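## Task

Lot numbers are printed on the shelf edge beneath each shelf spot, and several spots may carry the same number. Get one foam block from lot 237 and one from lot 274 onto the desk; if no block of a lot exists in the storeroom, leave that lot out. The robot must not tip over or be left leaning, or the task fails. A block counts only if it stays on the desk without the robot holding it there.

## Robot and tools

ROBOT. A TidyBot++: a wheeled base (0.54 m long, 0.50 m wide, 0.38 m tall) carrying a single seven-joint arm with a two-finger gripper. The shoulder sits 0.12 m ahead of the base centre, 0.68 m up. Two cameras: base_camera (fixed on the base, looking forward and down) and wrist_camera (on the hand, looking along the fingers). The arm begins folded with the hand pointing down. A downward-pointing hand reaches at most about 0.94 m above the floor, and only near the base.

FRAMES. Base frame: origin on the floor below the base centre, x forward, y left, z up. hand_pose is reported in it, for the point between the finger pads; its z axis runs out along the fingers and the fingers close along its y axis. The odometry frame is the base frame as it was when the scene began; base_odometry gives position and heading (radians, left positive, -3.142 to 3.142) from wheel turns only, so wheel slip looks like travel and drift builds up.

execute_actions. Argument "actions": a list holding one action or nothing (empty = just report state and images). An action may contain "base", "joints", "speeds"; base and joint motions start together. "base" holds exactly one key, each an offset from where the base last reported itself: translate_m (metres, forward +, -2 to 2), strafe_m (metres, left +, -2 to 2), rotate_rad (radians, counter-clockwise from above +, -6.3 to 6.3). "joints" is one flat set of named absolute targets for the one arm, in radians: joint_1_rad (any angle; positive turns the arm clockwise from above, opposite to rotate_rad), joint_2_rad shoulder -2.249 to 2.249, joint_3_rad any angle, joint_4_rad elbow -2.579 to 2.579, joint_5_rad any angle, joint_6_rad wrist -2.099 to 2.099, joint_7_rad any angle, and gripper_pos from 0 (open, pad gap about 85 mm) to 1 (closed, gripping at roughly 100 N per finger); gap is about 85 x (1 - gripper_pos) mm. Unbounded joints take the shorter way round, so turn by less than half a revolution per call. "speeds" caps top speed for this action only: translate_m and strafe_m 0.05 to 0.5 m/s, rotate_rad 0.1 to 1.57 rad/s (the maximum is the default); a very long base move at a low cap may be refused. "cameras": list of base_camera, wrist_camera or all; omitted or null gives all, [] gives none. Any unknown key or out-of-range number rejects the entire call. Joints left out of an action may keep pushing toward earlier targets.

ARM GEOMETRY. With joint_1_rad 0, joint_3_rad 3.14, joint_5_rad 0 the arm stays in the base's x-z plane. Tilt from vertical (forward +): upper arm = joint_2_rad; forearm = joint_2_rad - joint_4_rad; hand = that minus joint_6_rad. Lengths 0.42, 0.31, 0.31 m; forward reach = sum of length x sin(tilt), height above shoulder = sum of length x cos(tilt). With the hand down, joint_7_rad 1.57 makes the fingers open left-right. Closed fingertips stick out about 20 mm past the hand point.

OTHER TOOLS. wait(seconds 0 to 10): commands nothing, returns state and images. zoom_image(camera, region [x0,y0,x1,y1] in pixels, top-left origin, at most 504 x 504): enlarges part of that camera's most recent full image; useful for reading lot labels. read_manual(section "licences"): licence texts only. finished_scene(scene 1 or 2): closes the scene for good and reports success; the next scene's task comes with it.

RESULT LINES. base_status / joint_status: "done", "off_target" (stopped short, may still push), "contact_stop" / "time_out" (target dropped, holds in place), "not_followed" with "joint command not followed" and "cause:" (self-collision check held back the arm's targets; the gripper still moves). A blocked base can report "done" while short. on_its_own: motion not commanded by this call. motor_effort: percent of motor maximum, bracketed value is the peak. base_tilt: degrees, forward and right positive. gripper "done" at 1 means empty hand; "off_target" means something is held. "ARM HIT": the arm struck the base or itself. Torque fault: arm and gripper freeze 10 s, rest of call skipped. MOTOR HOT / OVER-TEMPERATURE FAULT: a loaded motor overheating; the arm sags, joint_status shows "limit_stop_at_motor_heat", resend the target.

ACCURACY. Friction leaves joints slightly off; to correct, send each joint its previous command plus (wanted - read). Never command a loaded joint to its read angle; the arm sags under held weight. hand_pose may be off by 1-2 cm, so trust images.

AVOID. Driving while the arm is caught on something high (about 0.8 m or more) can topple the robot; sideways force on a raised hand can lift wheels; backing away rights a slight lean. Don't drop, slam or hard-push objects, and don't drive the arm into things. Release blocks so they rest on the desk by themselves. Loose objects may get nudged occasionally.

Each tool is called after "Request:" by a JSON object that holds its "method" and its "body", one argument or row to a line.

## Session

Request:
{"method": "execute_actions", "body": {
  "actions": [
    {"joints":{"joint_6_rad":0.4}}
  ]
}}

Scene clock: 1.50 s.
base_odometry: x=+0.000 y=+0.000 heading=+0.000 (m, m, rad; odometry frame)
base_tilt: forward=+0.1 right=+0.3 (deg)
base_status: not commanded
joint_positions: joint_1_rad=-0.015 joint_2_rad=-0.366 joint_3_rad=+3.188 joint_4_rad=-2.502 joint_5_rad=-0.025 joint_6_rad=+0.389 joint_7_rad=+1.619 gripper_pos=+0.000
joint_status: all done
motor_effort: joint_1_rad=+2(1) joint_2_rad=-7(7) joint_3_rad=-1(0) joint_4_rad=+19(19) joint_5_rad=+0(0) joint_6_rad=+9(9) joint_7_rad=+1(0) (%)
hand_pose: x=+0.5407 y=-0.0163 z=+0.8521 quat_wxyz=(+0.014, +0.766, -0.010, +0.642) (m; base frame)
pictures: base_camera, wrist_camera
camera_calibration (this result's frames):
wrist_camera: T_world_to_cam=[[-0.022394, -0.99964, -0.0147608, 0.0125119], [-0.168019, 0.0183177, -0.985614, 0.988648], [0.985529, -0.0195917, -0.168369, -0.254668], [0, 0, 0, 1]] pos_world=[0.417374, -0.0105917, 0.931732]
Images, in order (width x height): base_camera 644x364, wrist_camera 644x476.

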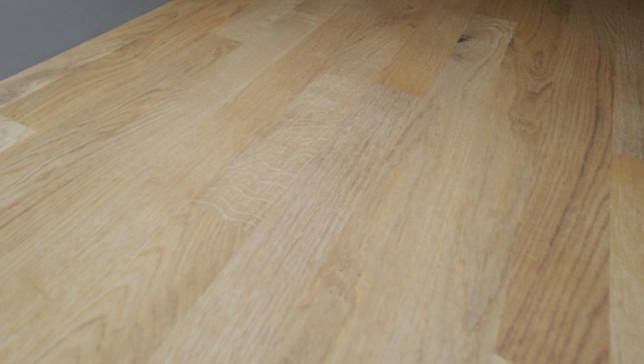

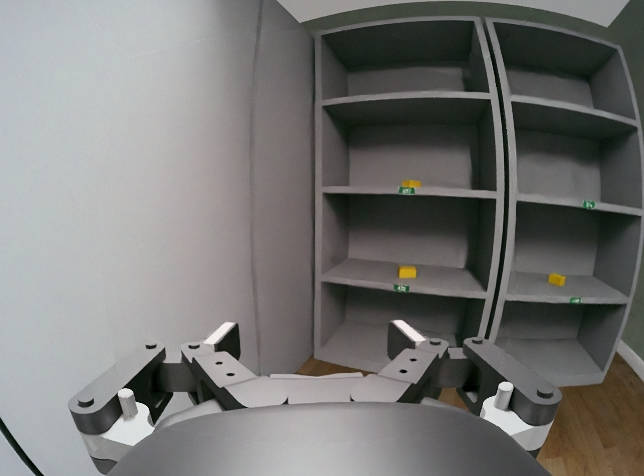

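Request:
{"method": "execute_actions", "body": {
  "actions": [
    {"base":{"rotate_rad":-0.5},"joints":{"joint_1_rad":0.5,"joint_3_rad":3.12,"joint_2_rad":0.3,"joint_4_rad":-2,"joint_6_rad":0.55}}
  ]
}}

Request:
{"method": "zoom_image", "body": {
  "camera": "wrist_camera",
  "region": [80,130,400,330]
}}

Scene clock: 3.70 s.
base_odometry: x=+0.000 y=+0.000 heading=-0.499 (m, m, rad; odometry frame)
base_tilt: forward=+0.1 right=+0.3 (deg)
base_status: done
joint_positions: joint_1_rad=+0.491 joint_2_rad=+0.285 joint_3_rad=+3.141 joint_4_rad=-2.016 joint_5_rad=-0.025 joint_6_rad=+0.518 joint_7_rad=+1.619 gripper_pos=+0.000
joint_status: all done
motor_effort: joint_1_rad=+2(0) joint_2_rad=-31(33) joint_3_rad=+0(3) joint_4_rad=+17(21) joint_5_rad=+0(1) joint_6_rad=+9(10) joint_7_rad=+0(0) (%)
hand_pose: x=+0.6969 y=-0.3120 z=+0.8101 quat_wxyz=(+0.165, +0.756, -0.183, +0.606) (m; base frame)
pictures: base_camera, wrist_camera
camera_calibration (this result's frames):
wrist_camera: T_world_to_cam=[[-0.468784, -0.883306, 0.00345832, 0.0524385], [-0.182383, 0.0929608, -0.978823, 1.00672], [0.864279, -0.459487, -0.204678, -0.444758], [0, 0, 0, 1]] pos_world=[0.592585, -0.251627, 0.894186]
Images, in order (width x height): base_camera 644x364, wrist_camera 644x476.

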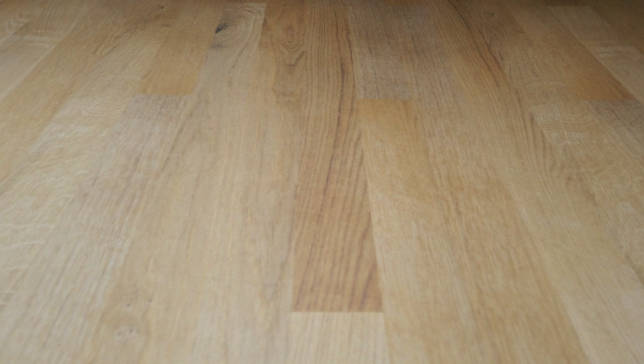

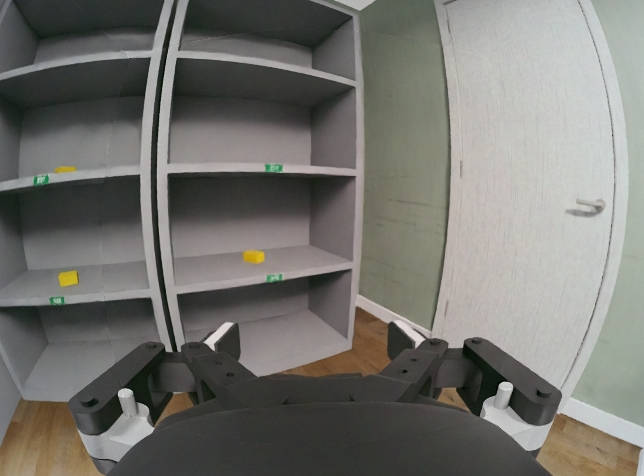

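Region (80, 130, 400, 330) of wrist_camera's 644x476 image, scaled by 1.575; it fills the top 315 rows of this view, and the rest is white.

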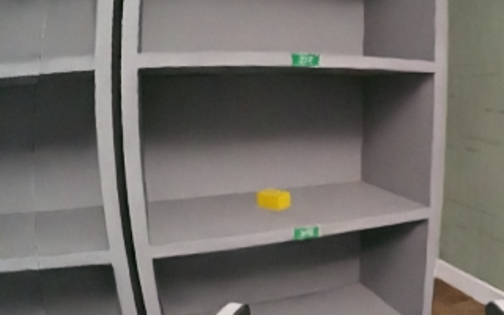

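Request:
{"method": "execute_actions", "body": {
  "actions": [
    {"base":{"translate_m":0.3},"joints":{"joint_1_rad":0.12,"joint_6_rad":0.35}}
  ],
  "cameras": ["wrist_camera"]
}}

Request:
{"method": "wait", "body": {
  "seconds": 0.3
}}

Request:
{"method": "zoom_image", "body": {
  "camera": "wrist_camera",
  "region": [300,80,560,320]
}}

Scene clock: 6.10 s.
base_odometry: x=+0.263 y=-0.144 heading=-0.500 (m, m, rad; odometry frame)
base_tilt: forward=+0.1 right=+0.3 (deg)
base_status: done
joint_positions: joint_1_rad=+0.120 joint_2_rad=+0.291 joint_3_rad=+3.129 joint_4_rad=-2.011 joint_5_rad=-0.025 joint_6_rad=+0.381 joint_7_rad=+1.619 gripper_pos=+0.000
joint_status: all done
motor_effort: joint_1_rad=+1(2) joint_2_rad=-31(33) joint_3_rad=-1(3) joint_4_rad=+18(19) joint_5_rad=+0(1) joint_6_rad=+9(10) joint_7_rad=+0(0) (%)
hand_pose: x=+0.7620 y=-0.0715 z=+0.7684 quat_wxyz=(+0.040, +0.819, -0.038, +0.572) (m; base frame)
pictures: wrist_camera
camera_calibration (this result's frames):
wrist_camera: T_world_to_cam=[[-0.101612, -0.994819, -0.00319664, 0.0128328], [-0.334807, 0.0372232, -0.941551, 1.03889], [0.936792, -0.0946029, -0.336855, -0.326684], [0, 0, 0, 1]] pos_world=[0.655167, -0.0568098, 0.868164]
Images, in order (width x height): wrist_camera 644x476.

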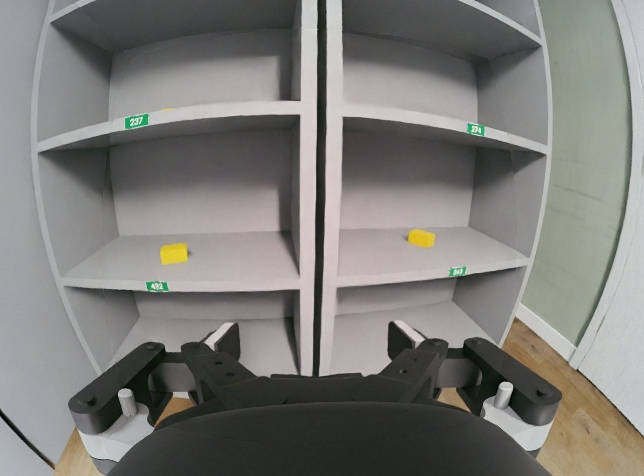

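Scene clock: 6.40 s.
base_odometry: x=+0.263 y=-0.144 heading=-0.500 (m, m, rad; odometry frame)
base_tilt: forward=+0.1 right=+0.3 (deg)
base_status: done
joint_positions: joint_1_rad=+0.120 joint_2_rad=+0.291 joint_3_rad=+3.129 joint_4_rad=-2.011 joint_5_rad=-0.025 joint_6_rad=+0.381 joint_7_rad=+1.619 gripper_pos=+0.000
joint_status: all done
motor_effort: joint_1_rad=+2(2) joint_2_rad=-30(33) joint_3_rad=-1(3) joint_4_rad=+18(19) joint_5_rad=-1(1) joint_6_rad=+9(10) joint_7_rad=+0(0) (%)
hand_pose: x=+0.7620 y=-0.0715 z=+0.7684 quat_wxyz=(+0.040, +0.819, -0.038, +0.572) (m; base frame)
wait: 0.30 s; at rest by 0.27 s
pictures: base_camera, wrist_camera
camera_calibration (this result's frames):
wrist_camera: T_world_to_cam=[[-0.101613, -0.994819, -0.00319662, 0.0128328], [-0.334807, 0.0372233, -0.941551, 1.03889], [0.936792, -0.0946033, -0.336855, -0.326685], [0, 0, 0, 1]] pos_world=[0.655167, -0.05681, 0.868164]
Images, in order (width x height): base_camera 644x364, wrist_camera 644x476.

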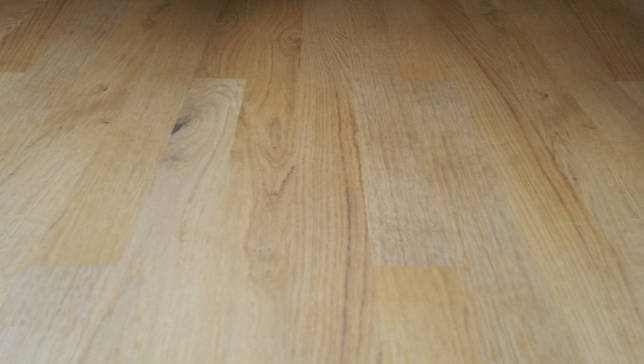

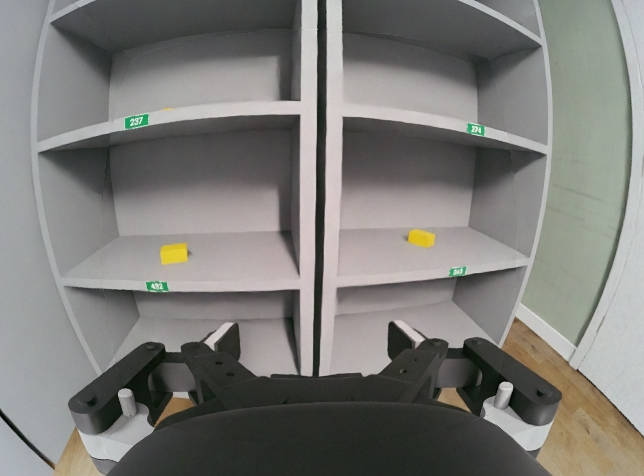

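Region (300, 80, 560, 320) of wrist_camera's 644x476 image, scaled by 1.938; it fills the top 465 rows of this view, and the rest is white.

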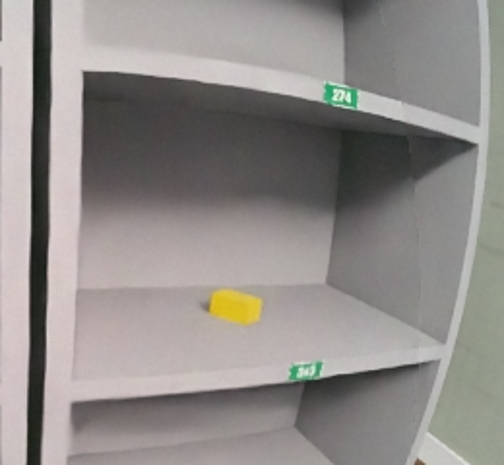

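Request:
{"method": "execute_actions", "body": {
  "actions": [
    {"base":{"strafe_m":0.3},"joints":{"joint_1_rad":0,"joint_2_rad":0.2,"joint_4_rad":-1,"joint_6_rad":-0.9}}
  ],
  "cameras": []
}}

Request:
{"method": "execute_actions", "body": {
  "actions": [
    {"base":{"translate_m":0.45}}
  ]
}}

Scene clock: 9.00 s.
base_odometry: x=+0.407 y=+0.119 heading=-0.500 (m, m, rad; odometry frame)
base_tilt: forward=+0.1 right=+0.3 (deg)
base_status: done
joint_positions: joint_1_rad=+0.012 joint_2_rad=+0.219 joint_3_rad=+3.127 joint_4_rad=-1.013 joint_5_rad=-0.025 joint_6_rad=-0.870 joint_7_rad=+1.619 gripper_pos=+0.000
joint_status: all done
motor_effort: joint_1_rad=+1(1) joint_2_rad=-32(36) joint_3_rad=-1(4) joint_4_rad=+21(22) joint_5_rad=+0(1) joint_6_rad=+8(9) joint_7_rad=+1(1) (%)
hand_pose: x=+0.7752 y=+0.0081 z=+1.0397 quat_wxyz=(-0.003, +0.867, +0.019, +0.497) (m; base frame)
pictures: none
No camera images: the call's "cameras" was empty. Leave "cameras" out to get every camera's image.

Scene clock: 11.17 s.
base_odometry: x=+0.803 y=-0.096 heading=-0.499 (m, m, rad; odometry frame)
base_tilt: forward=+0.1 right=+0.3 (deg)
base_status: done
joint_positions: joint_1_rad=+0.010 joint_2_rad=+0.211 joint_3_rad=+3.127 joint_4_rad=-1.012 joint_5_rad=-0.025 joint_6_rad=-0.873 joint_7_rad=+1.619 gripper_pos=+0.000
joint_status: not commanded
motor_effort: joint_1_rad=+1(0) joint_2_rad=-31(38) joint_3_rad=-1(2) joint_4_rad=+21(22) joint_5_rad=+0(0) joint_6_rad=+8(9) joint_7_rad=-1(0) (%)
hand_pose: x=+0.7719 y=+0.0092 z=+1.0446 quat_wxyz=(-0.003, +0.866, +0.020, +0.500) (m; base frame)
pictures: base_camera, wrist_camera
camera_calibration (this result's frames):
wrist_camera: T_world_to_cam=[[0.039071, -0.999166, -0.0118312, -0.00454099], [-0.494855, -0.00906154, -0.868928, 1.34741], [0.868097, 0.0398046, -0.494796, -0.0184497], [0, 0, 0, 1]] pos_world=[0.682964, 0.00840675, 1.16162]
Images, in order (width x height): base_camera 644x364, wrist_camera 644x476.

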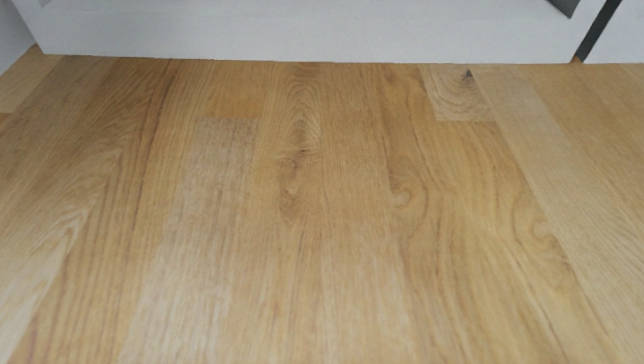

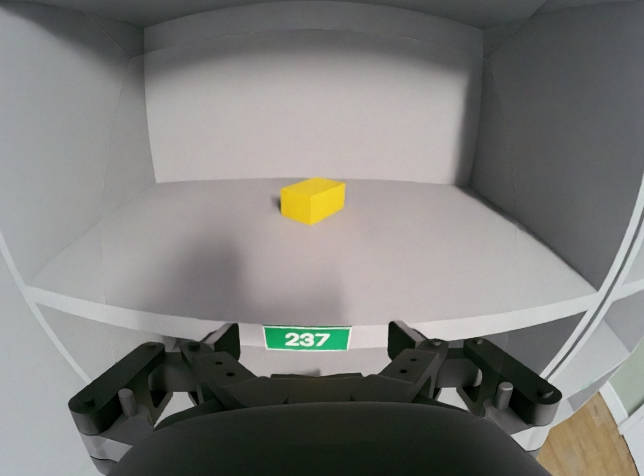

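Request:
{"method": "execute_actions", "body": {
  "actions": [
    {"base":{"strafe_m":0.17},"joints":{"joint_5_rad":0.73,"joint_7_rad":0.85,"joint_2_rad":0.3}}
  ],
  "cameras": ["wrist_camera"]
}}

Scene clock: 13.37 s.
base_odometry: x=+0.884 y=+0.053 heading=-0.500 (m, m, rad; odometry frame)
base_tilt: forward=+0.1 right=+0.3 (deg)
base_status: done
joint_positions: joint_1_rad=+0.000 joint_2_rad=+0.283 joint_3_rad=+3.127 joint_4_rad=-1.011 joint_5_rad=+0.730 joint_6_rad=-0.873 joint_7_rad=+0.864 gripper_pos=+0.000
joint_status: all done
motor_effort: joint_1_rad=+2(3) joint_2_rad=-33(34) joint_3_rad=+0(3) joint_4_rad=+21(21) joint_5_rad=+5(5) joint_6_rad=+7(8) joint_7_rad=+0(1) (%)
hand_pose: x=+0.7820 y=-0.1501 z=+1.0542 quat_wxyz=(+0.171, +0.802, -0.211, +0.532) (m; base frame)
pictures: wrist_camera
camera_calibration (this result's frames):
wrist_camera: T_world_to_cam=[[-0.51622, -0.856156, 0.0226855, 0.255393], [-0.328315, 0.173355, -0.928524, 1.31928], [0.791029, -0.486771, -0.370578, -0.165844], [0, 0, 0, 1]] pos_world=[0.696166, -0.0907757, 1.15773]
Images, in order (width x height): wrist_camera 644x476.

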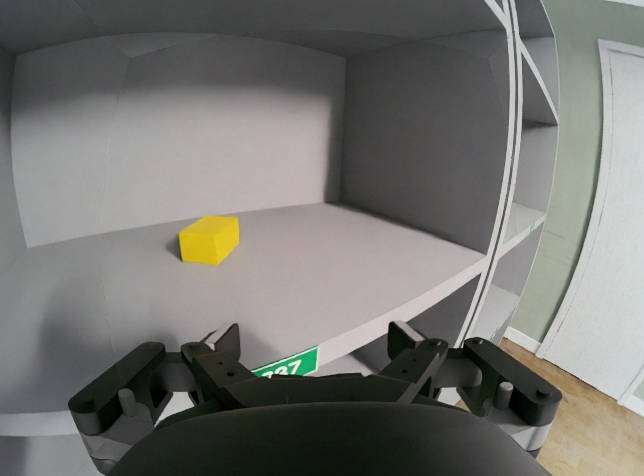

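Pass above the block, then descend.

Request:
{"method": "execute_actions", "body": {
  "actions": [
    {"base":{"translate_m":0.26},"speeds":{"translate_m":0.15}}
  ],
  "cameras": ["wrist_camera"]
}}

Scene clock: 15.90 s.
base_odometry: x=+1.113 y=-0.071 heading=-0.499 (m, m, rad; odometry frame)
base_tilt: forward=+0.1 right=+0.3 (deg)
base_status: done
joint_positions: joint_1_rad=+0.000 joint_2_rad=+0.290 joint_3_rad=+3.127 joint_4_rad=-1.011 joint_5_rad=+0.730 joint_6_rad=-0.873 joint_7_rad=+0.864 gripper_pos=+0.000
joint_status: not commanded
motor_effort: joint_1_rad=+1(1) joint_2_rad=-36(37) joint_3_rad=+0(2) joint_4_rad=+21(22) joint_5_rad=+5(5) joint_6_rad=+7(7) joint_7_rad=+0(0) (%)
hand_pose: x=+0.7847 y=-0.1502 z=+1.0497 quat_wxyz=(+0.171, +0.804, -0.211, +0.529) (m; base frame)
pictures: wrist_camera
camera_calibration (this result's frames):
wrist_camera: T_world_to_cam=[[-0.516343, -0.855983, 0.0261381, 0.25327], [-0.334585, 0.173543, -0.926248, 1.31854], [0.788316, -0.487007, -0.376007, -0.16188], [0, 0, 0, 1]] pos_world=[0.699549, -0.0908652, 1.1538]
Images, in order (width x height): wrist_camera 644x476.

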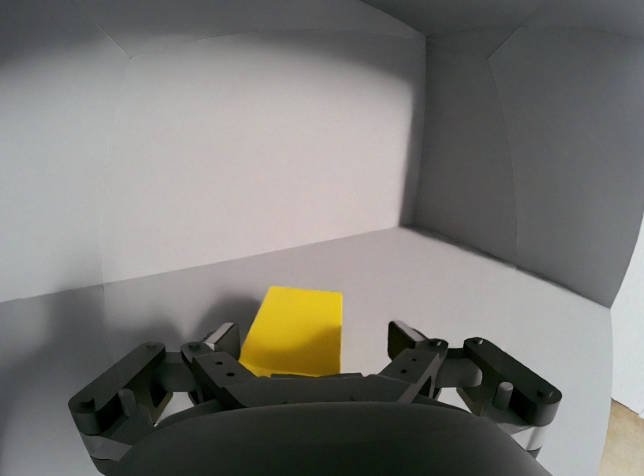

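Request:
{"method": "execute_actions", "body": {
  "actions": [
    {"joints":{"joint_2_rad":0.38}}
  ],
  "cameras": ["wrist_camera"]
}}

Request:
{"method": "execute_actions", "body": {
  "actions": [
    {"joints":{"gripper_pos":1}}
  ],
  "cameras": []
}}

Request:
{"method": "execute_actions", "body": {
  "actions": [
    {"base":{"translate_m":-1},"joints":{"joint_2_rad":0.25}}
  ],
  "cameras": []
}}

Request:
{"method": "execute_actions", "body": {
  "actions": [
    {"base":{"strafe_m":-0.3},"joints":{"joint_1_rad":2.3,"joint_5_rad":0,"joint_7_rad":1.57}}
  ],
  "cameras": ["wrist_camera"]
}}

Scene clock: 17.43 s.
base_odometry: x=+1.113 y=-0.071 heading=-0.499 (m, m, rad; odometry frame)
base_tilt: forward=+0.1 right=+0.3 (deg)
base_status: not commanded
joint_positions: joint_1_rad=+0.000 joint_2_rad=+0.366 joint_3_rad=+3.127 joint_4_rad=-0.996 joint_5_rad=+0.730 joint_6_rad=-0.873 joint_7_rad=+0.864 gripper_pos=+0.000
joint_status: all done
motor_effort: joint_1_rad=+2(3) joint_2_rad=-37(40) joint_3_rad=+0(1) joint_4_rad=+21(22) joint_5_rad=+5(5) joint_6_rad=+6(7) joint_7_rad=+0(1) (%)
hand_pose: x=+0.8115 y=-0.1499 z=+1.0066 quat_wxyz=(+0.177, +0.820, -0.205, +0.504) (m; base frame)
pictures: wrist_camera
camera_calibration (this result's frames):
wrist_camera: T_world_to_cam=[[-0.513521, -0.856169, 0.057186, 0.234885], [-0.390075, 0.173563, -0.904277, 1.31044], [0.764289, -0.486672, -0.423099, -0.132158], [0, 0, 0, 1]] pos_world=[0.732797, -0.0906616, 1.11566]
Images, in order (width x height): wrist_camera 644x476.

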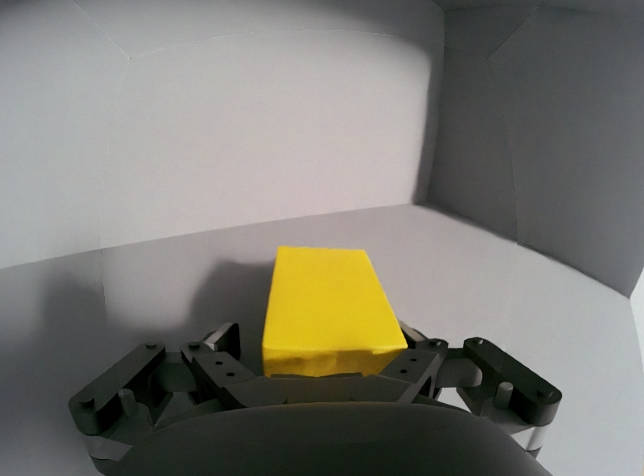

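Scene clock: 18.53 s.
base_odometry: x=+1.113 y=-0.071 heading=-0.499 (m, m, rad; odometry frame)
base_tilt: forward=+0.1 right=+0.3 (deg)
base_status: not commanded
joint_positions: joint_1_rad=+0.000 joint_2_rad=+0.365 joint_3_rad=+3.127 joint_4_rad=-0.992 joint_5_rad=+0.730 joint_6_rad=-0.873 joint_7_rad=+0.864 gripper_pos=+0.373
joint_status: gripper_pos off_target (ended at +0.373, target +1.000)
motor_effort: joint_1_rad=+2(4) joint_2_rad=-33(38) joint_3_rad=+1(2) joint_4_rad=+18(20) joint_5_rad=+5(5) joint_6_rad=+5(6) joint_7_rad=+1(0) (%)
hand_pose: x=+0.8116 y=-0.1498 z=+1.0090 quat_wxyz=(+0.177, +0.819, -0.206, +0.506) (m; base frame)
pictures: none
No camera images: the call's "cameras" was empty. Leave "cameras" out to get every camera's image.

Scene clock: 22.07 s.
base_odometry: x=+0.234 y=+0.406 heading=-0.498 (m, m, rad; odometry frame)
base_tilt: forward=+0.1 right=+0.3 (deg)
base_status: done
joint_positions: joint_1_rad=+0.000 joint_2_rad=+0.257 joint_3_rad=+3.127 joint_4_rad=-0.999 joint_5_rad=+0.730 joint_6_rad=-0.875 joint_7_rad=+0.864 gripper_pos=+0.373
joint_status: all done
motor_effort: joint_1_rad=+1(5) joint_2_rad=-32(44) joint_3_rad=+0(4) joint_4_rad=+20(23) joint_5_rad=+4(6) joint_6_rad=+7(8) joint_7_rad=+0(0) (%)
hand_pose: x=+0.7716 y=-0.1503 z=+1.0780 quat_wxyz=(+0.167, +0.792, -0.215, +0.546) (m; base frame)
pictures: none
No camera images: the call's "cameras" was empty. Leave "cameras" out to get every camera's image.

Scene clock: 25.40 s.
base_odometry: x=+0.090 y=+0.143 heading=-0.499 (m, m, rad; odometry frame)
base_tilt: forward=+0.0 right=+0.3 (deg)
base_status: done
joint_positions: joint_1_rad=+2.297 joint_2_rad=+0.257 joint_3_rad=+3.124 joint_4_rad=-0.999 joint_5_rad=+0.026 joint_6_rad=-0.875 joint_7_rad=+1.531 gripper_pos=+0.373
joint_status: all done
motor_effort: joint_1_rad=+1(6) joint_2_rad=-33(39) joint_3_rad=-1(4) joint_4_rad=+22(22) joint_5_rad=+1(6) joint_6_rad=+9(8) joint_7_rad=+0(0) (%)
hand_pose: x=-0.3211 y=-0.5041 z=+1.0209 quat_wxyz=(+0.440, +0.351, -0.801, +0.201) (m; base frame)
pictures: wrist_camera
camera_calibration (this result's frames):
wrist_camera: T_world_to_cam=[[-0.740288, 0.671068, -0.0405115, 0.146013], [0.378505, 0.366231, -0.850064, 1.23161], [-0.555614, -0.644626, -0.525119, 0.167863], [0, 0, 0, 1]] pos_world=[-0.264814, -0.440831, 1.14101]
Images, in order (width x height): wrist_camera 644x476.

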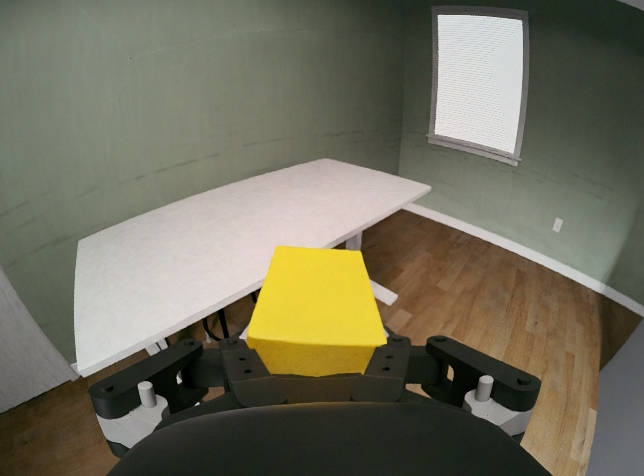

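Request:
{"method": "execute_actions", "body": {
  "actions": [
    {"base":{"translate_m":-0.8},"joints":{"joint_1_rad":1.57,"joint_2_rad":0.65,"joint_4_rad":-1.05,"joint_6_rad":-0.2}}
  ],
  "cameras": ["wrist_camera"]
}}

Request:
{"method": "execute_actions", "body": {
  "actions": [
    {"base":{"strafe_m":-0.2},"joints":{"joint_2_rad":0.74}}
  ],
  "cameras": []
}}

Request:
{"method": "execute_actions", "body": {
  "actions": [
    {"joints":{"joint_2_rad":0.81}}
  ],
  "cameras": ["wrist_camera"]
}}

Scene clock: 28.80 s.
base_odometry: x=-0.613 y=+0.525 heading=-0.499 (m, m, rad; odometry frame)
base_tilt: forward=+0.1 right=+0.3 (deg)
base_status: done
joint_positions: joint_1_rad=+1.576 joint_2_rad=+0.643 joint_3_rad=+3.124 joint_4_rad=-1.042 joint_5_rad=+0.024 joint_6_rad=-0.232 joint_7_rad=+1.531 gripper_pos=+0.373
joint_status: all done
motor_effort: joint_1_rad=+1(2) joint_2_rad=-48(51) joint_3_rad=-2(3) joint_4_rad=+22(24) joint_5_rad=+0(1) joint_6_rad=+10(9) joint_7_rad=-1(1) (%)
hand_pose: x=+0.1248 y=-0.8572 z=+0.8774 quat_wxyz=(+0.400, +0.573, -0.584, +0.413) (m; base frame)
pictures: wrist_camera
camera_calibration (this result's frames):
wrist_camera: T_world_to_cam=[[-0.998723, -0.00545097, -0.0502231, 0.16812], [0.0455486, 0.332821, -0.941889, 1.16367], [0.0218495, -0.942974, -0.332147, -0.384548], [0, 0, 0, 1]] pos_world=[0.123304, -0.748997, 0.976769]
Images, in order (width x height): wrist_camera 644x476.

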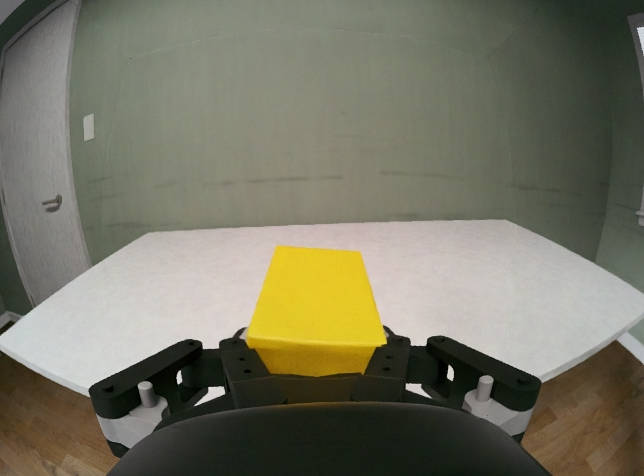

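Scene clock: 30.43 s.
base_odometry: x=-0.709 y=+0.349 heading=-0.500 (m, m, rad; odometry frame)
base_tilt: forward=+0.1 right=+0.3 (deg)
base_status: done
joint_positions: joint_1_rad=+1.575 joint_2_rad=+0.739 joint_3_rad=+3.124 joint_4_rad=-1.046 joint_5_rad=+0.024 joint_6_rad=-0.230 joint_7_rad=+1.531 gripper_pos=+0.373
joint_status: all done
motor_effort: joint_1_rad=+1(3) joint_2_rad=-52(55) joint_3_rad=-2(2) joint_4_rad=+23(23) joint_5_rad=+0(0) joint_6_rad=+9(10) joint_7_rad=+0(0) (%)
hand_pose: x=+0.1249 y=-0.8714 z=+0.7923 quat_wxyz=(+0.371, +0.592, -0.603, +0.384) (m; base frame)
pictures: none
No camera images: the call's "cameras" was empty. Leave "cameras" out to get every camera's image.

Scene clock: 31.37 s.
base_odometry: x=-0.709 y=+0.349 heading=-0.500 (m, m, rad; odometry frame)
base_tilt: forward=+0.1 right=+0.4 (deg)
base_status: not commanded
joint_positions: joint_1_rad=+1.575 joint_2_rad=+0.795 joint_3_rad=+3.124 joint_4_rad=-1.047 joint_5_rad=+0.024 joint_6_rad=-0.222 joint_7_rad=+1.532 gripper_pos=+0.373
joint_status: all done
motor_effort: joint_1_rad=+1(1) joint_2_rad=-50(55) joint_3_rad=-1(2) joint_4_rad=+20(23) joint_5_rad=+0(0) joint_6_rad=+8(9) joint_7_rad=+1(1) (%)
hand_pose: x=+0.1250 y=-0.8774 z=+0.7451 quat_wxyz=(+0.356, +0.601, -0.612, +0.370) (m; base frame)
pictures: wrist_camera
camera_calibration (this result's frames):
wrist_camera: T_world_to_cam=[[-0.998716, 0.00127542, -0.0506511, 0.167752], [0.0453821, 0.467054, -0.883064, 1.11976], [0.0225305, -0.884228, -0.466512, -0.295928], [0, 0, 0, 1]] pos_world=[0.123387, -0.78487, 0.859261]
Images, in order (width x height): wrist_camera 644x476.

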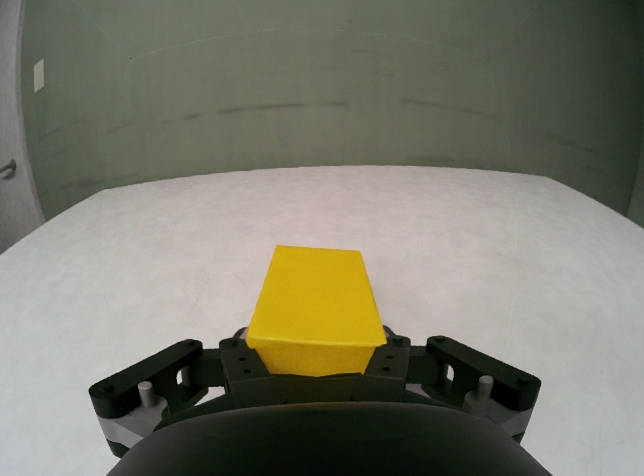

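Touching.

Request:
{"method": "execute_actions", "body": {
  "actions": [
    {"joints":{"gripper_pos":0}}
  ],
  "cameras": []
}}

Request:
{"method": "execute_actions", "body": {
  "actions": [
    {"base":{"strafe_m":0.3},"joints":{"joint_2_rad":-0.2,"joint_4_rad":-1.6}}
  ],
  "cameras": []
}}

Request:
{"method": "execute_actions", "body": {
  "actions": [
    {"base":{"translate_m":-0.7},"joints":{"joint_1_rad":4.2,"joint_2_rad":-0.9,"joint_4_rad":-2.5,"joint_6_rad":-0.55}}
  ]
}}

Scene clock: 32.87 s.
base_odometry: x=-0.709 y=+0.349 heading=-0.500 (m, m, rad; odometry frame)
base_tilt: forward=+0.1 right=+0.4 (deg)
base_status: not commanded
joint_positions: joint_1_rad=+1.575 joint_2_rad=+0.795 joint_3_rad=+3.124 joint_4_rad=-1.047 joint_5_rad=+0.024 joint_6_rad=-0.222 joint_7_rad=+1.532 gripper_pos=+0.000
joint_status: all done
motor_effort: joint_1_rad=+1(2) joint_2_rad=-52(52) joint_3_rad=-1(1) joint_4_rad=+21(21) joint_5_rad=+0(0) joint_6_rad=+9(8) joint_7_rad=+0(0) (%)
hand_pose: x=+0.1250 y=-0.8774 z=+0.7451 quat_wxyz=(+0.356, +0.601, -0.612, +0.370) (m; base frame)
pictures: none
No camera images: the call's "cameras" was empty. Leave "cameras" out to get every camera's image.

Scene clock: 35.17 s.
base_odometry: x=-0.565 y=+0.613 heading=-0.499 (m, m, rad; odometry frame)
base_tilt: forward=+0.1 right=+0.3 (deg)
base_status: done
joint_positions: joint_1_rad=+1.572 joint_2_rad=-0.180 joint_3_rad=+3.123 joint_4_rad=-1.585 joint_5_rad=+0.024 joint_6_rad=-0.222 joint_7_rad=+1.532 gripper_pos=+0.000
joint_status: all done
motor_effort: joint_1_rad=+1(3) joint_2_rad=-17(57) joint_3_rad=+0(3) joint_4_rad=+22(23) joint_5_rad=+0(0) joint_6_rad=+9(10) joint_7_rad=-1(0) (%)
hand_pose: x=+0.1293 y=-0.5453 z=+1.1304 quat_wxyz=(+0.480, +0.514, -0.514, +0.492) (m; base frame)
pictures: none
No camera images: the call's "cameras" was empty. Leave "cameras" out to get every camera's image.

Scene clock: 38.73 s.
base_odometry: x=-1.179 y=+0.949 heading=-0.500 (m, m, rad; odometry frame)
base_tilt: forward=+0.1 right=+0.3 (deg)
base_status: done
joint_positions: joint_1_rad=+4.192 joint_2_rad=-0.875 joint_3_rad=+3.122 joint_4_rad=-2.484 joint_5_rad=+0.024 joint_6_rad=-0.519 joint_7_rad=+1.532 gripper_pos=+0.000
joint_status: all done
motor_effort: joint_1_rad=+2(4) joint_2_rad=+7(17) joint_3_rad=+1(4) joint_4_rad=+22(21) joint_5_rad=+1(1) joint_6_rad=+8(10) joint_7_rad=+1(1) (%)
hand_pose: x=-0.0100 y=+0.2203 z=+0.7745 quat_wxyz=(+0.418, -0.440, -0.756, -0.247) (m; base frame)
pictures: base_camera, wrist_camera
camera_calibration (this result's frames):
wrist_camera: T_world_to_cam=[[0.870299, 0.492078, -0.0209526, -0.0793578], [0.242075, -0.464411, -0.851893, 0.822138], [-0.428929, 0.73633, -0.523296, 0.373933], [0, 0, 0, 1]] pos_world=[0.0304371, 0.145522, 0.894389]
Images, in order (width x height): base_camera 644x364, wrist_camera 644x476.

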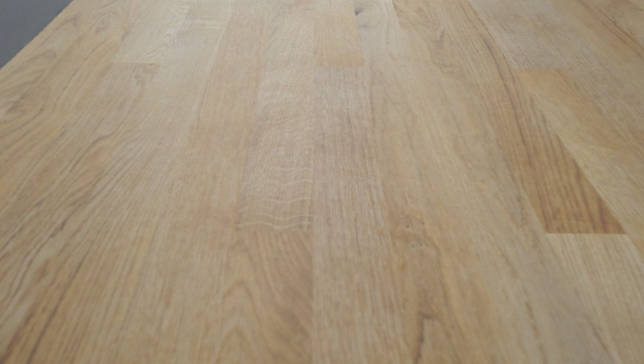

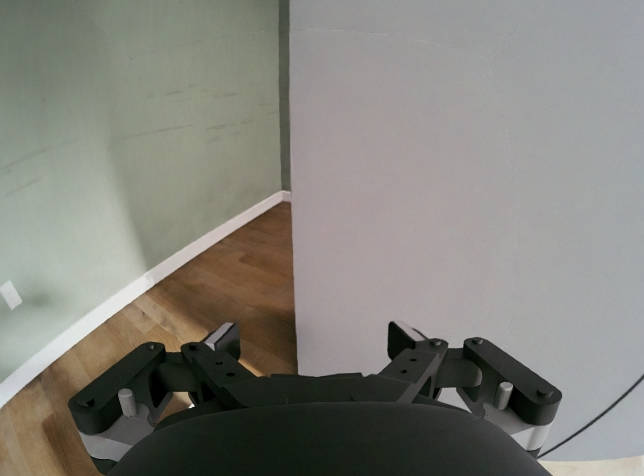

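Request:
{"method": "execute_actions", "body": {
  "actions": [
    {"base":{"translate_m":-0.72},"joints":{"joint_1_rad":7.2}}
  ],
  "cameras": []
}}

Request:
{"method": "execute_actions", "body": {
  "actions": [
    {"base":{"strafe_m":1.4}}
  ]
}}

Scene clock: 42.77 s.
base_odometry: x=-1.811 y=+1.294 heading=-0.500 (m, m, rad; odometry frame)
base_tilt: forward=+0.1 right=+0.3 (deg)
base_status: done
joint_positions: joint_1_rad=+7.192 joint_2_rad=-0.882 joint_3_rad=+3.122 joint_4_rad=-2.485 joint_5_rad=+0.024 joint_6_rad=-0.520 joint_7_rad=+1.532 gripper_pos=+0.000
joint_status: all done
motor_effort: joint_1_rad=+1(2) joint_2_rad=+8(9) joint_3_rad=+0(1) joint_4_rad=+21(22) joint_5_rad=+0(1) joint_6_rad=+9(8) joint_7_rad=+0(0) (%)
hand_pose: x=+0.2772 y=-0.1991 z=+0.7760 quat_wxyz=(-0.218, -0.784, +0.385, -0.437) (m; base frame)
pictures: none
No camera images: the call's "cameras" was empty. Leave "cameras" out to get every camera's image.

Scene clock: 46.90 s.
base_odometry: x=-1.141 y=+2.523 heading=-0.500 (m, m, rad; odometry frame)
base_tilt: forward=+0.1 right=+0.3 (deg)
base_status: done
joint_positions: joint_1_rad=+7.192 joint_2_rad=-0.883 joint_3_rad=+3.122 joint_4_rad=-2.485 joint_5_rad=+0.024 joint_6_rad=-0.521 joint_7_rad=+1.532 gripper_pos=+0.000
joint_status: not commanded
motor_effort: joint_1_rad=+1(2) joint_2_rad=+8(9) joint_3_rad=+1(1) joint_4_rad=+21(21) joint_5_rad=+1(1) joint_6_rad=+8(9) joint_7_rad=+0(1) (%)
hand_pose: x=+0.2770 y=-0.1989 z=+0.7757 quat_wxyz=(-0.218, -0.784, +0.385, -0.436) (m; base frame)
pictures: base_camera, wrist_camera
camera_calibration (this result's frames):
wrist_camera: T_world_to_cam=[[-0.792181, -0.609926, -0.0209595, 0.118457], [-0.301977, 0.421593, -0.855026, 0.888366], [0.530339, -0.671006, -0.518162, 0.256674], [0, 0, 0, 1]] pos_world=[0.225981, -0.13005, 0.895058]
Images, in order (width x height): base_camera 644x364, wrist_camera 644x476.

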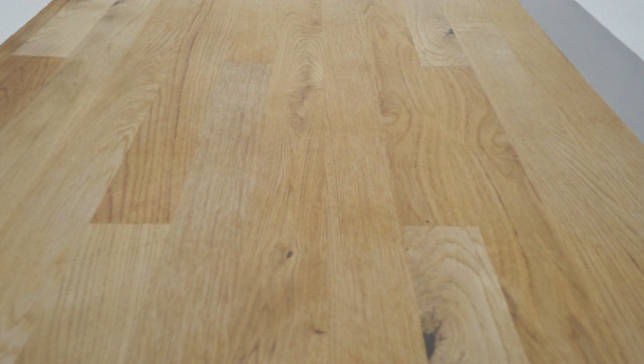

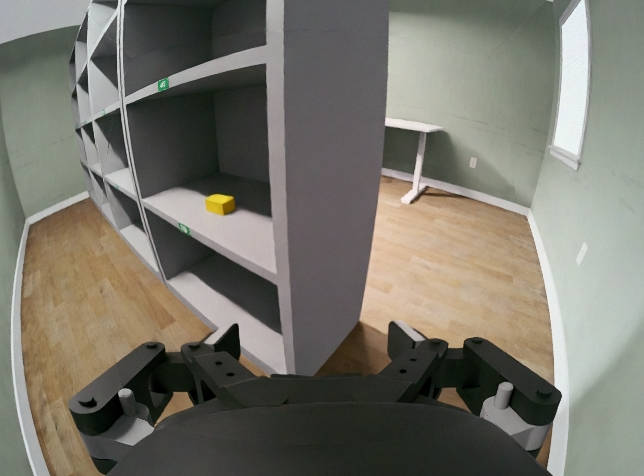

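Request:
{"method": "execute_actions", "body": {
  "actions": [
    {"base":{"strafe_m":0.12}}
  ],
  "cameras": []
}}

Request:
{"method": "execute_actions", "body": {
  "actions": [
    {"base":{"translate_m":0.45}}
  ],
  "cameras": ["wrist_camera"]
}}

Request:
{"method": "execute_actions", "body": {
  "actions": [
    {"base":{"translate_m":0.92}}
  ]
}}

Scene clock: 48.47 s.
base_odometry: x=-1.083 y=+2.629 heading=-0.500 (m, m, rad; odometry frame)
base_tilt: forward=+0.1 right=+0.3 (deg)
base_status: done
joint_positions: joint_1_rad=+7.192 joint_2_rad=-0.886 joint_3_rad=+3.122 joint_4_rad=-2.485 joint_5_rad=+0.024 joint_6_rad=-0.521 joint_7_rad=+1.532 gripper_pos=+0.000
joint_status: not commanded
motor_effort: joint_1_rad=+1(2) joint_2_rad=+8(10) joint_3_rad=+1(1) joint_4_rad=+21(22) joint_5_rad=+0(1) joint_6_rad=+8(9) joint_7_rad=+0(0) (%)
hand_pose: x=+0.2767 y=-0.1988 z=+0.7764 quat_wxyz=(-0.219, -0.783, +0.385, -0.438) (m; base frame)
pictures: none
No camera images: the call's "cameras" was empty. Leave "cameras" out to get every camera's image.

Scene clock: 50.70 s.
base_odometry: x=-0.688 y=+2.413 heading=-0.499 (m, m, rad; odometry frame)
base_tilt: forward=+0.1 right=+0.3 (deg)
base_status: done
joint_positions: joint_1_rad=+7.193 joint_2_rad=-0.886 joint_3_rad=+3.122 joint_4_rad=-2.486 joint_5_rad=+0.023 joint_6_rad=-0.521 joint_7_rad=+1.532 gripper_pos=+0.000
joint_status: not commanded
motor_effort: joint_1_rad=+2(1) joint_2_rad=+7(9) joint_3_rad=+1(2) joint_4_rad=+22(22) joint_5_rad=+1(1) joint_6_rad=+8(9) joint_7_rad=+0(0) (%)
hand_pose: x=+0.2765 y=-0.1988 z=+0.7762 quat_wxyz=(-0.219, -0.783, +0.385, -0.437) (m; base frame)
pictures: wrist_camera
camera_calibration (this result's frames):
wrist_camera: T_world_to_cam=[[-0.792967, -0.608902, -0.0210271, 0.118606], [-0.300139, 0.420437, -0.856241, 0.888805], [0.530207, -0.67266, -0.516148, 0.255402], [0, 0, 0, 1]] pos_world=[0.225399, -0.129668, 0.895351]
Images, in order (width x height): wrist_camera 644x476.

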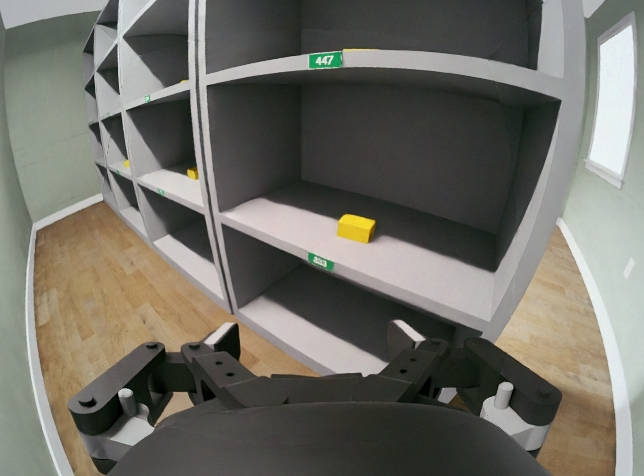

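Scene clock: 53.83 s.
base_odometry: x=+0.120 y=+1.973 heading=-0.499 (m, m, rad; odometry frame)
base_tilt: forward=+0.1 right=+0.3 (deg)
base_status: done
joint_positions: joint_1_rad=+7.193 joint_2_rad=-0.886 joint_3_rad=+3.122 joint_4_rad=-2.486 joint_5_rad=+0.023 joint_6_rad=-0.521 joint_7_rad=+1.532 gripper_pos=+0.000
joint_status: not commanded
motor_effort: joint_1_rad=+1(2) joint_2_rad=+7(10) joint_3_rad=+0(2) joint_4_rad=+22(22) joint_5_rad=+0(1) joint_6_rad=+9(9) joint_7_rad=+0(0) (%)
hand_pose: x=+0.2765 y=-0.1988 z=+0.7762 quat_wxyz=(-0.219, -0.783, +0.385, -0.437) (m; base frame)
pictures: base_camera, wrist_camera
camera_calibration (this result's frames):
wrist_camera: T_world_to_cam=[[-0.79297, -0.608897, -0.0210361, 0.118614], [-0.300119, 0.420429, -0.856252, 0.888781], [0.530214, -0.672669, -0.516129, 0.255402], [0, 0, 0, 1]] pos_world=[0.22538, -0.129645, 0.895337]
Images, in order (width x height): base_camera 644x364, wrist_camera 644x476.

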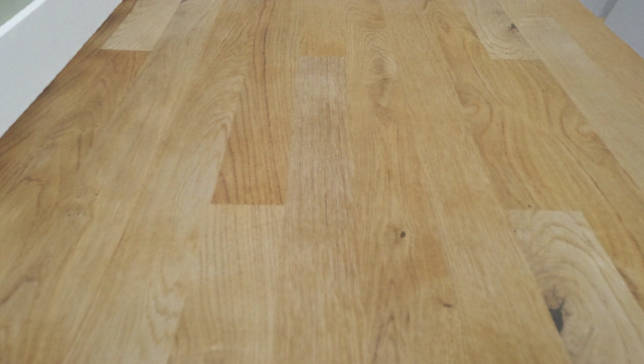

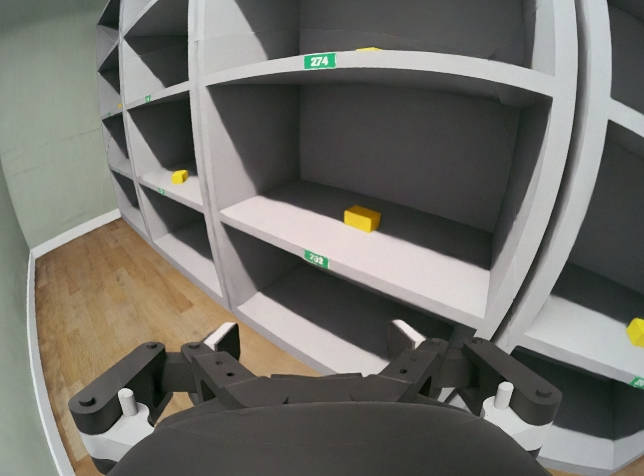

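Request:
{"method": "execute_actions", "body": {
  "actions": [
    {"base":{"translate_m":0.4},"joints":{"joint_1_rad":7.86,"joint_2_rad":-0.3,"joint_4_rad":-1.4,"joint_6_rad":-1.0,"joint_7_rad":1.58}}
  ],
  "cameras": ["wrist_camera"]
}}

Scene clock: 57.63 s.
base_odometry: x=+0.472 y=+1.782 heading=-0.498 (m, m, rad; odometry frame)
base_tilt: forward=+0.1 right=+0.3 (deg)
base_status: done
joint_positions: joint_1_rad=+7.851 joint_2_rad=-0.323 joint_3_rad=+3.121 joint_4_rad=-1.414 joint_5_rad=+0.021 joint_6_rad=-0.968 joint_7_rad=+1.540 gripper_pos=+0.000
joint_status: all done
motor_effort: joint_1_rad=+1(2) joint_2_rad=-9(9) joint_3_rad=+0(3) joint_4_rad=+20(23) joint_5_rad=+0(1) joint_6_rad=+8(9) joint_7_rad=+0(0) (%)
hand_pose: x=+0.1268 y=-0.4200 z=+1.0797 quat_wxyz=(-0.364, -0.605, +0.607, -0.364) (m; base frame)
pictures: wrist_camera
camera_calibration (this result's frames):
wrist_camera: T_world_to_cam=[[-0.999604, -0.000862352, -0.0281153, 0.160796], [0.0245196, 0.463099, -0.885967, 1.20564], [0.0137842, -0.886306, -0.462895, 0.260865], [0, 0, 0, 1]] pos_world=[0.127575, -0.326985, 1.19343]
Images, in order (width x height): wrist_camera 644x476.

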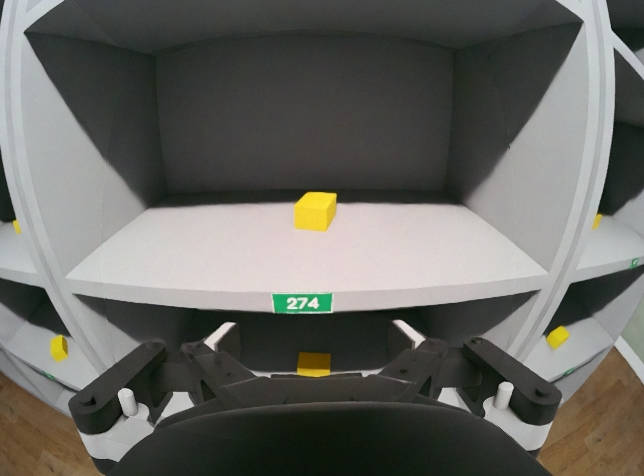

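Request:
{"method": "execute_actions", "body": {
  "actions": [
    {"base":{"translate_m":0.1},"joints":{"joint_1_rad":8.01,"joint_2_rad":0.22,"joint_4_rad":-0.98,"joint_6_rad":-0.83}}
  ],
  "cameras": []
}}

Request:
{"method": "execute_actions", "body": {
  "actions": [
    {"base":{"strafe_m":-0.1},"speeds":{"strafe_m":0.1}}
  ],
  "cameras": ["wrist_camera"]
}}

Scene clock: 62.40 s.
base_odometry: x=+0.560 y=+1.734 heading=-0.498 (m, m, rad; odometry frame)
base_tilt: forward=+0.1 right=+0.3 (deg)
base_status: done
joint_positions: joint_1_rad=+8.001 joint_2_rad=+0.216 joint_3_rad=+3.120 joint_4_rad=-0.998 joint_5_rad=+0.021 joint_6_rad=-0.862 joint_7_rad=+1.541 gripper_pos=+0.000
joint_status: all done
motor_effort: joint_1_rad=+2(2) joint_2_rad=-31(35) joint_3_rad=+0(2) joint_4_rad=+21(22) joint_5_rad=-1(1) joint_6_rad=+9(10) joint_7_rad=-1(1) (%)
hand_pose: x=+0.0308 y=-0.6509 z=+1.0526 quat_wxyz=(-0.382, -0.560, +0.654, -0.336) (m; base frame)
pictures: none
No camera images: the call's "cameras" was empty. Leave "cameras" out to get every camera's image.

Scene clock: 63.97 s.
base_odometry: x=+0.512 y=+1.646 heading=-0.498 (m, m, rad; odometry frame)
base_tilt: forward=+0.1 right=+0.3 (deg)
base_status: done
joint_positions: joint_1_rad=+8.002 joint_2_rad=+0.217 joint_3_rad=+3.120 joint_4_rad=-0.996 joint_5_rad=+0.021 joint_6_rad=-0.860 joint_7_rad=+1.541 gripper_pos=+0.000
joint_status: not commanded
motor_effort: joint_1_rad=+1(0) joint_2_rad=-32(35) joint_3_rad=-1(1) joint_4_rad=+21(22) joint_5_rad=+0(1) joint_6_rad=+8(8) joint_7_rad=+0(0) (%)
hand_pose: x=+0.0303 y=-0.6517 z=+1.0533 quat_wxyz=(-0.383, -0.559, +0.654, -0.336) (m; base frame)
pictures: wrist_camera
camera_calibration (this result's frames):
wrist_camera: T_world_to_cam=[[-0.988515, 0.146171, -0.0383623, 0.16968], [0.102874, 0.464922, -0.879354, 1.2837], [-0.110701, -0.873202, -0.47462, 0.0692719], [0, 0, 0, 1]] pos_world=[0.0433412, -0.561133, 1.16821]
Images, in order (width x height): wrist_camera 644x476.

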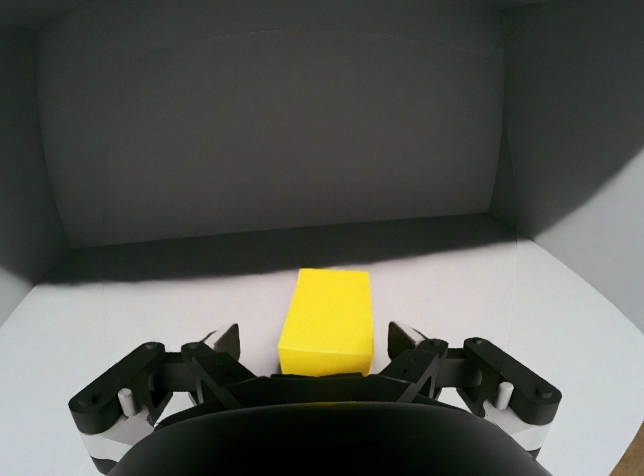

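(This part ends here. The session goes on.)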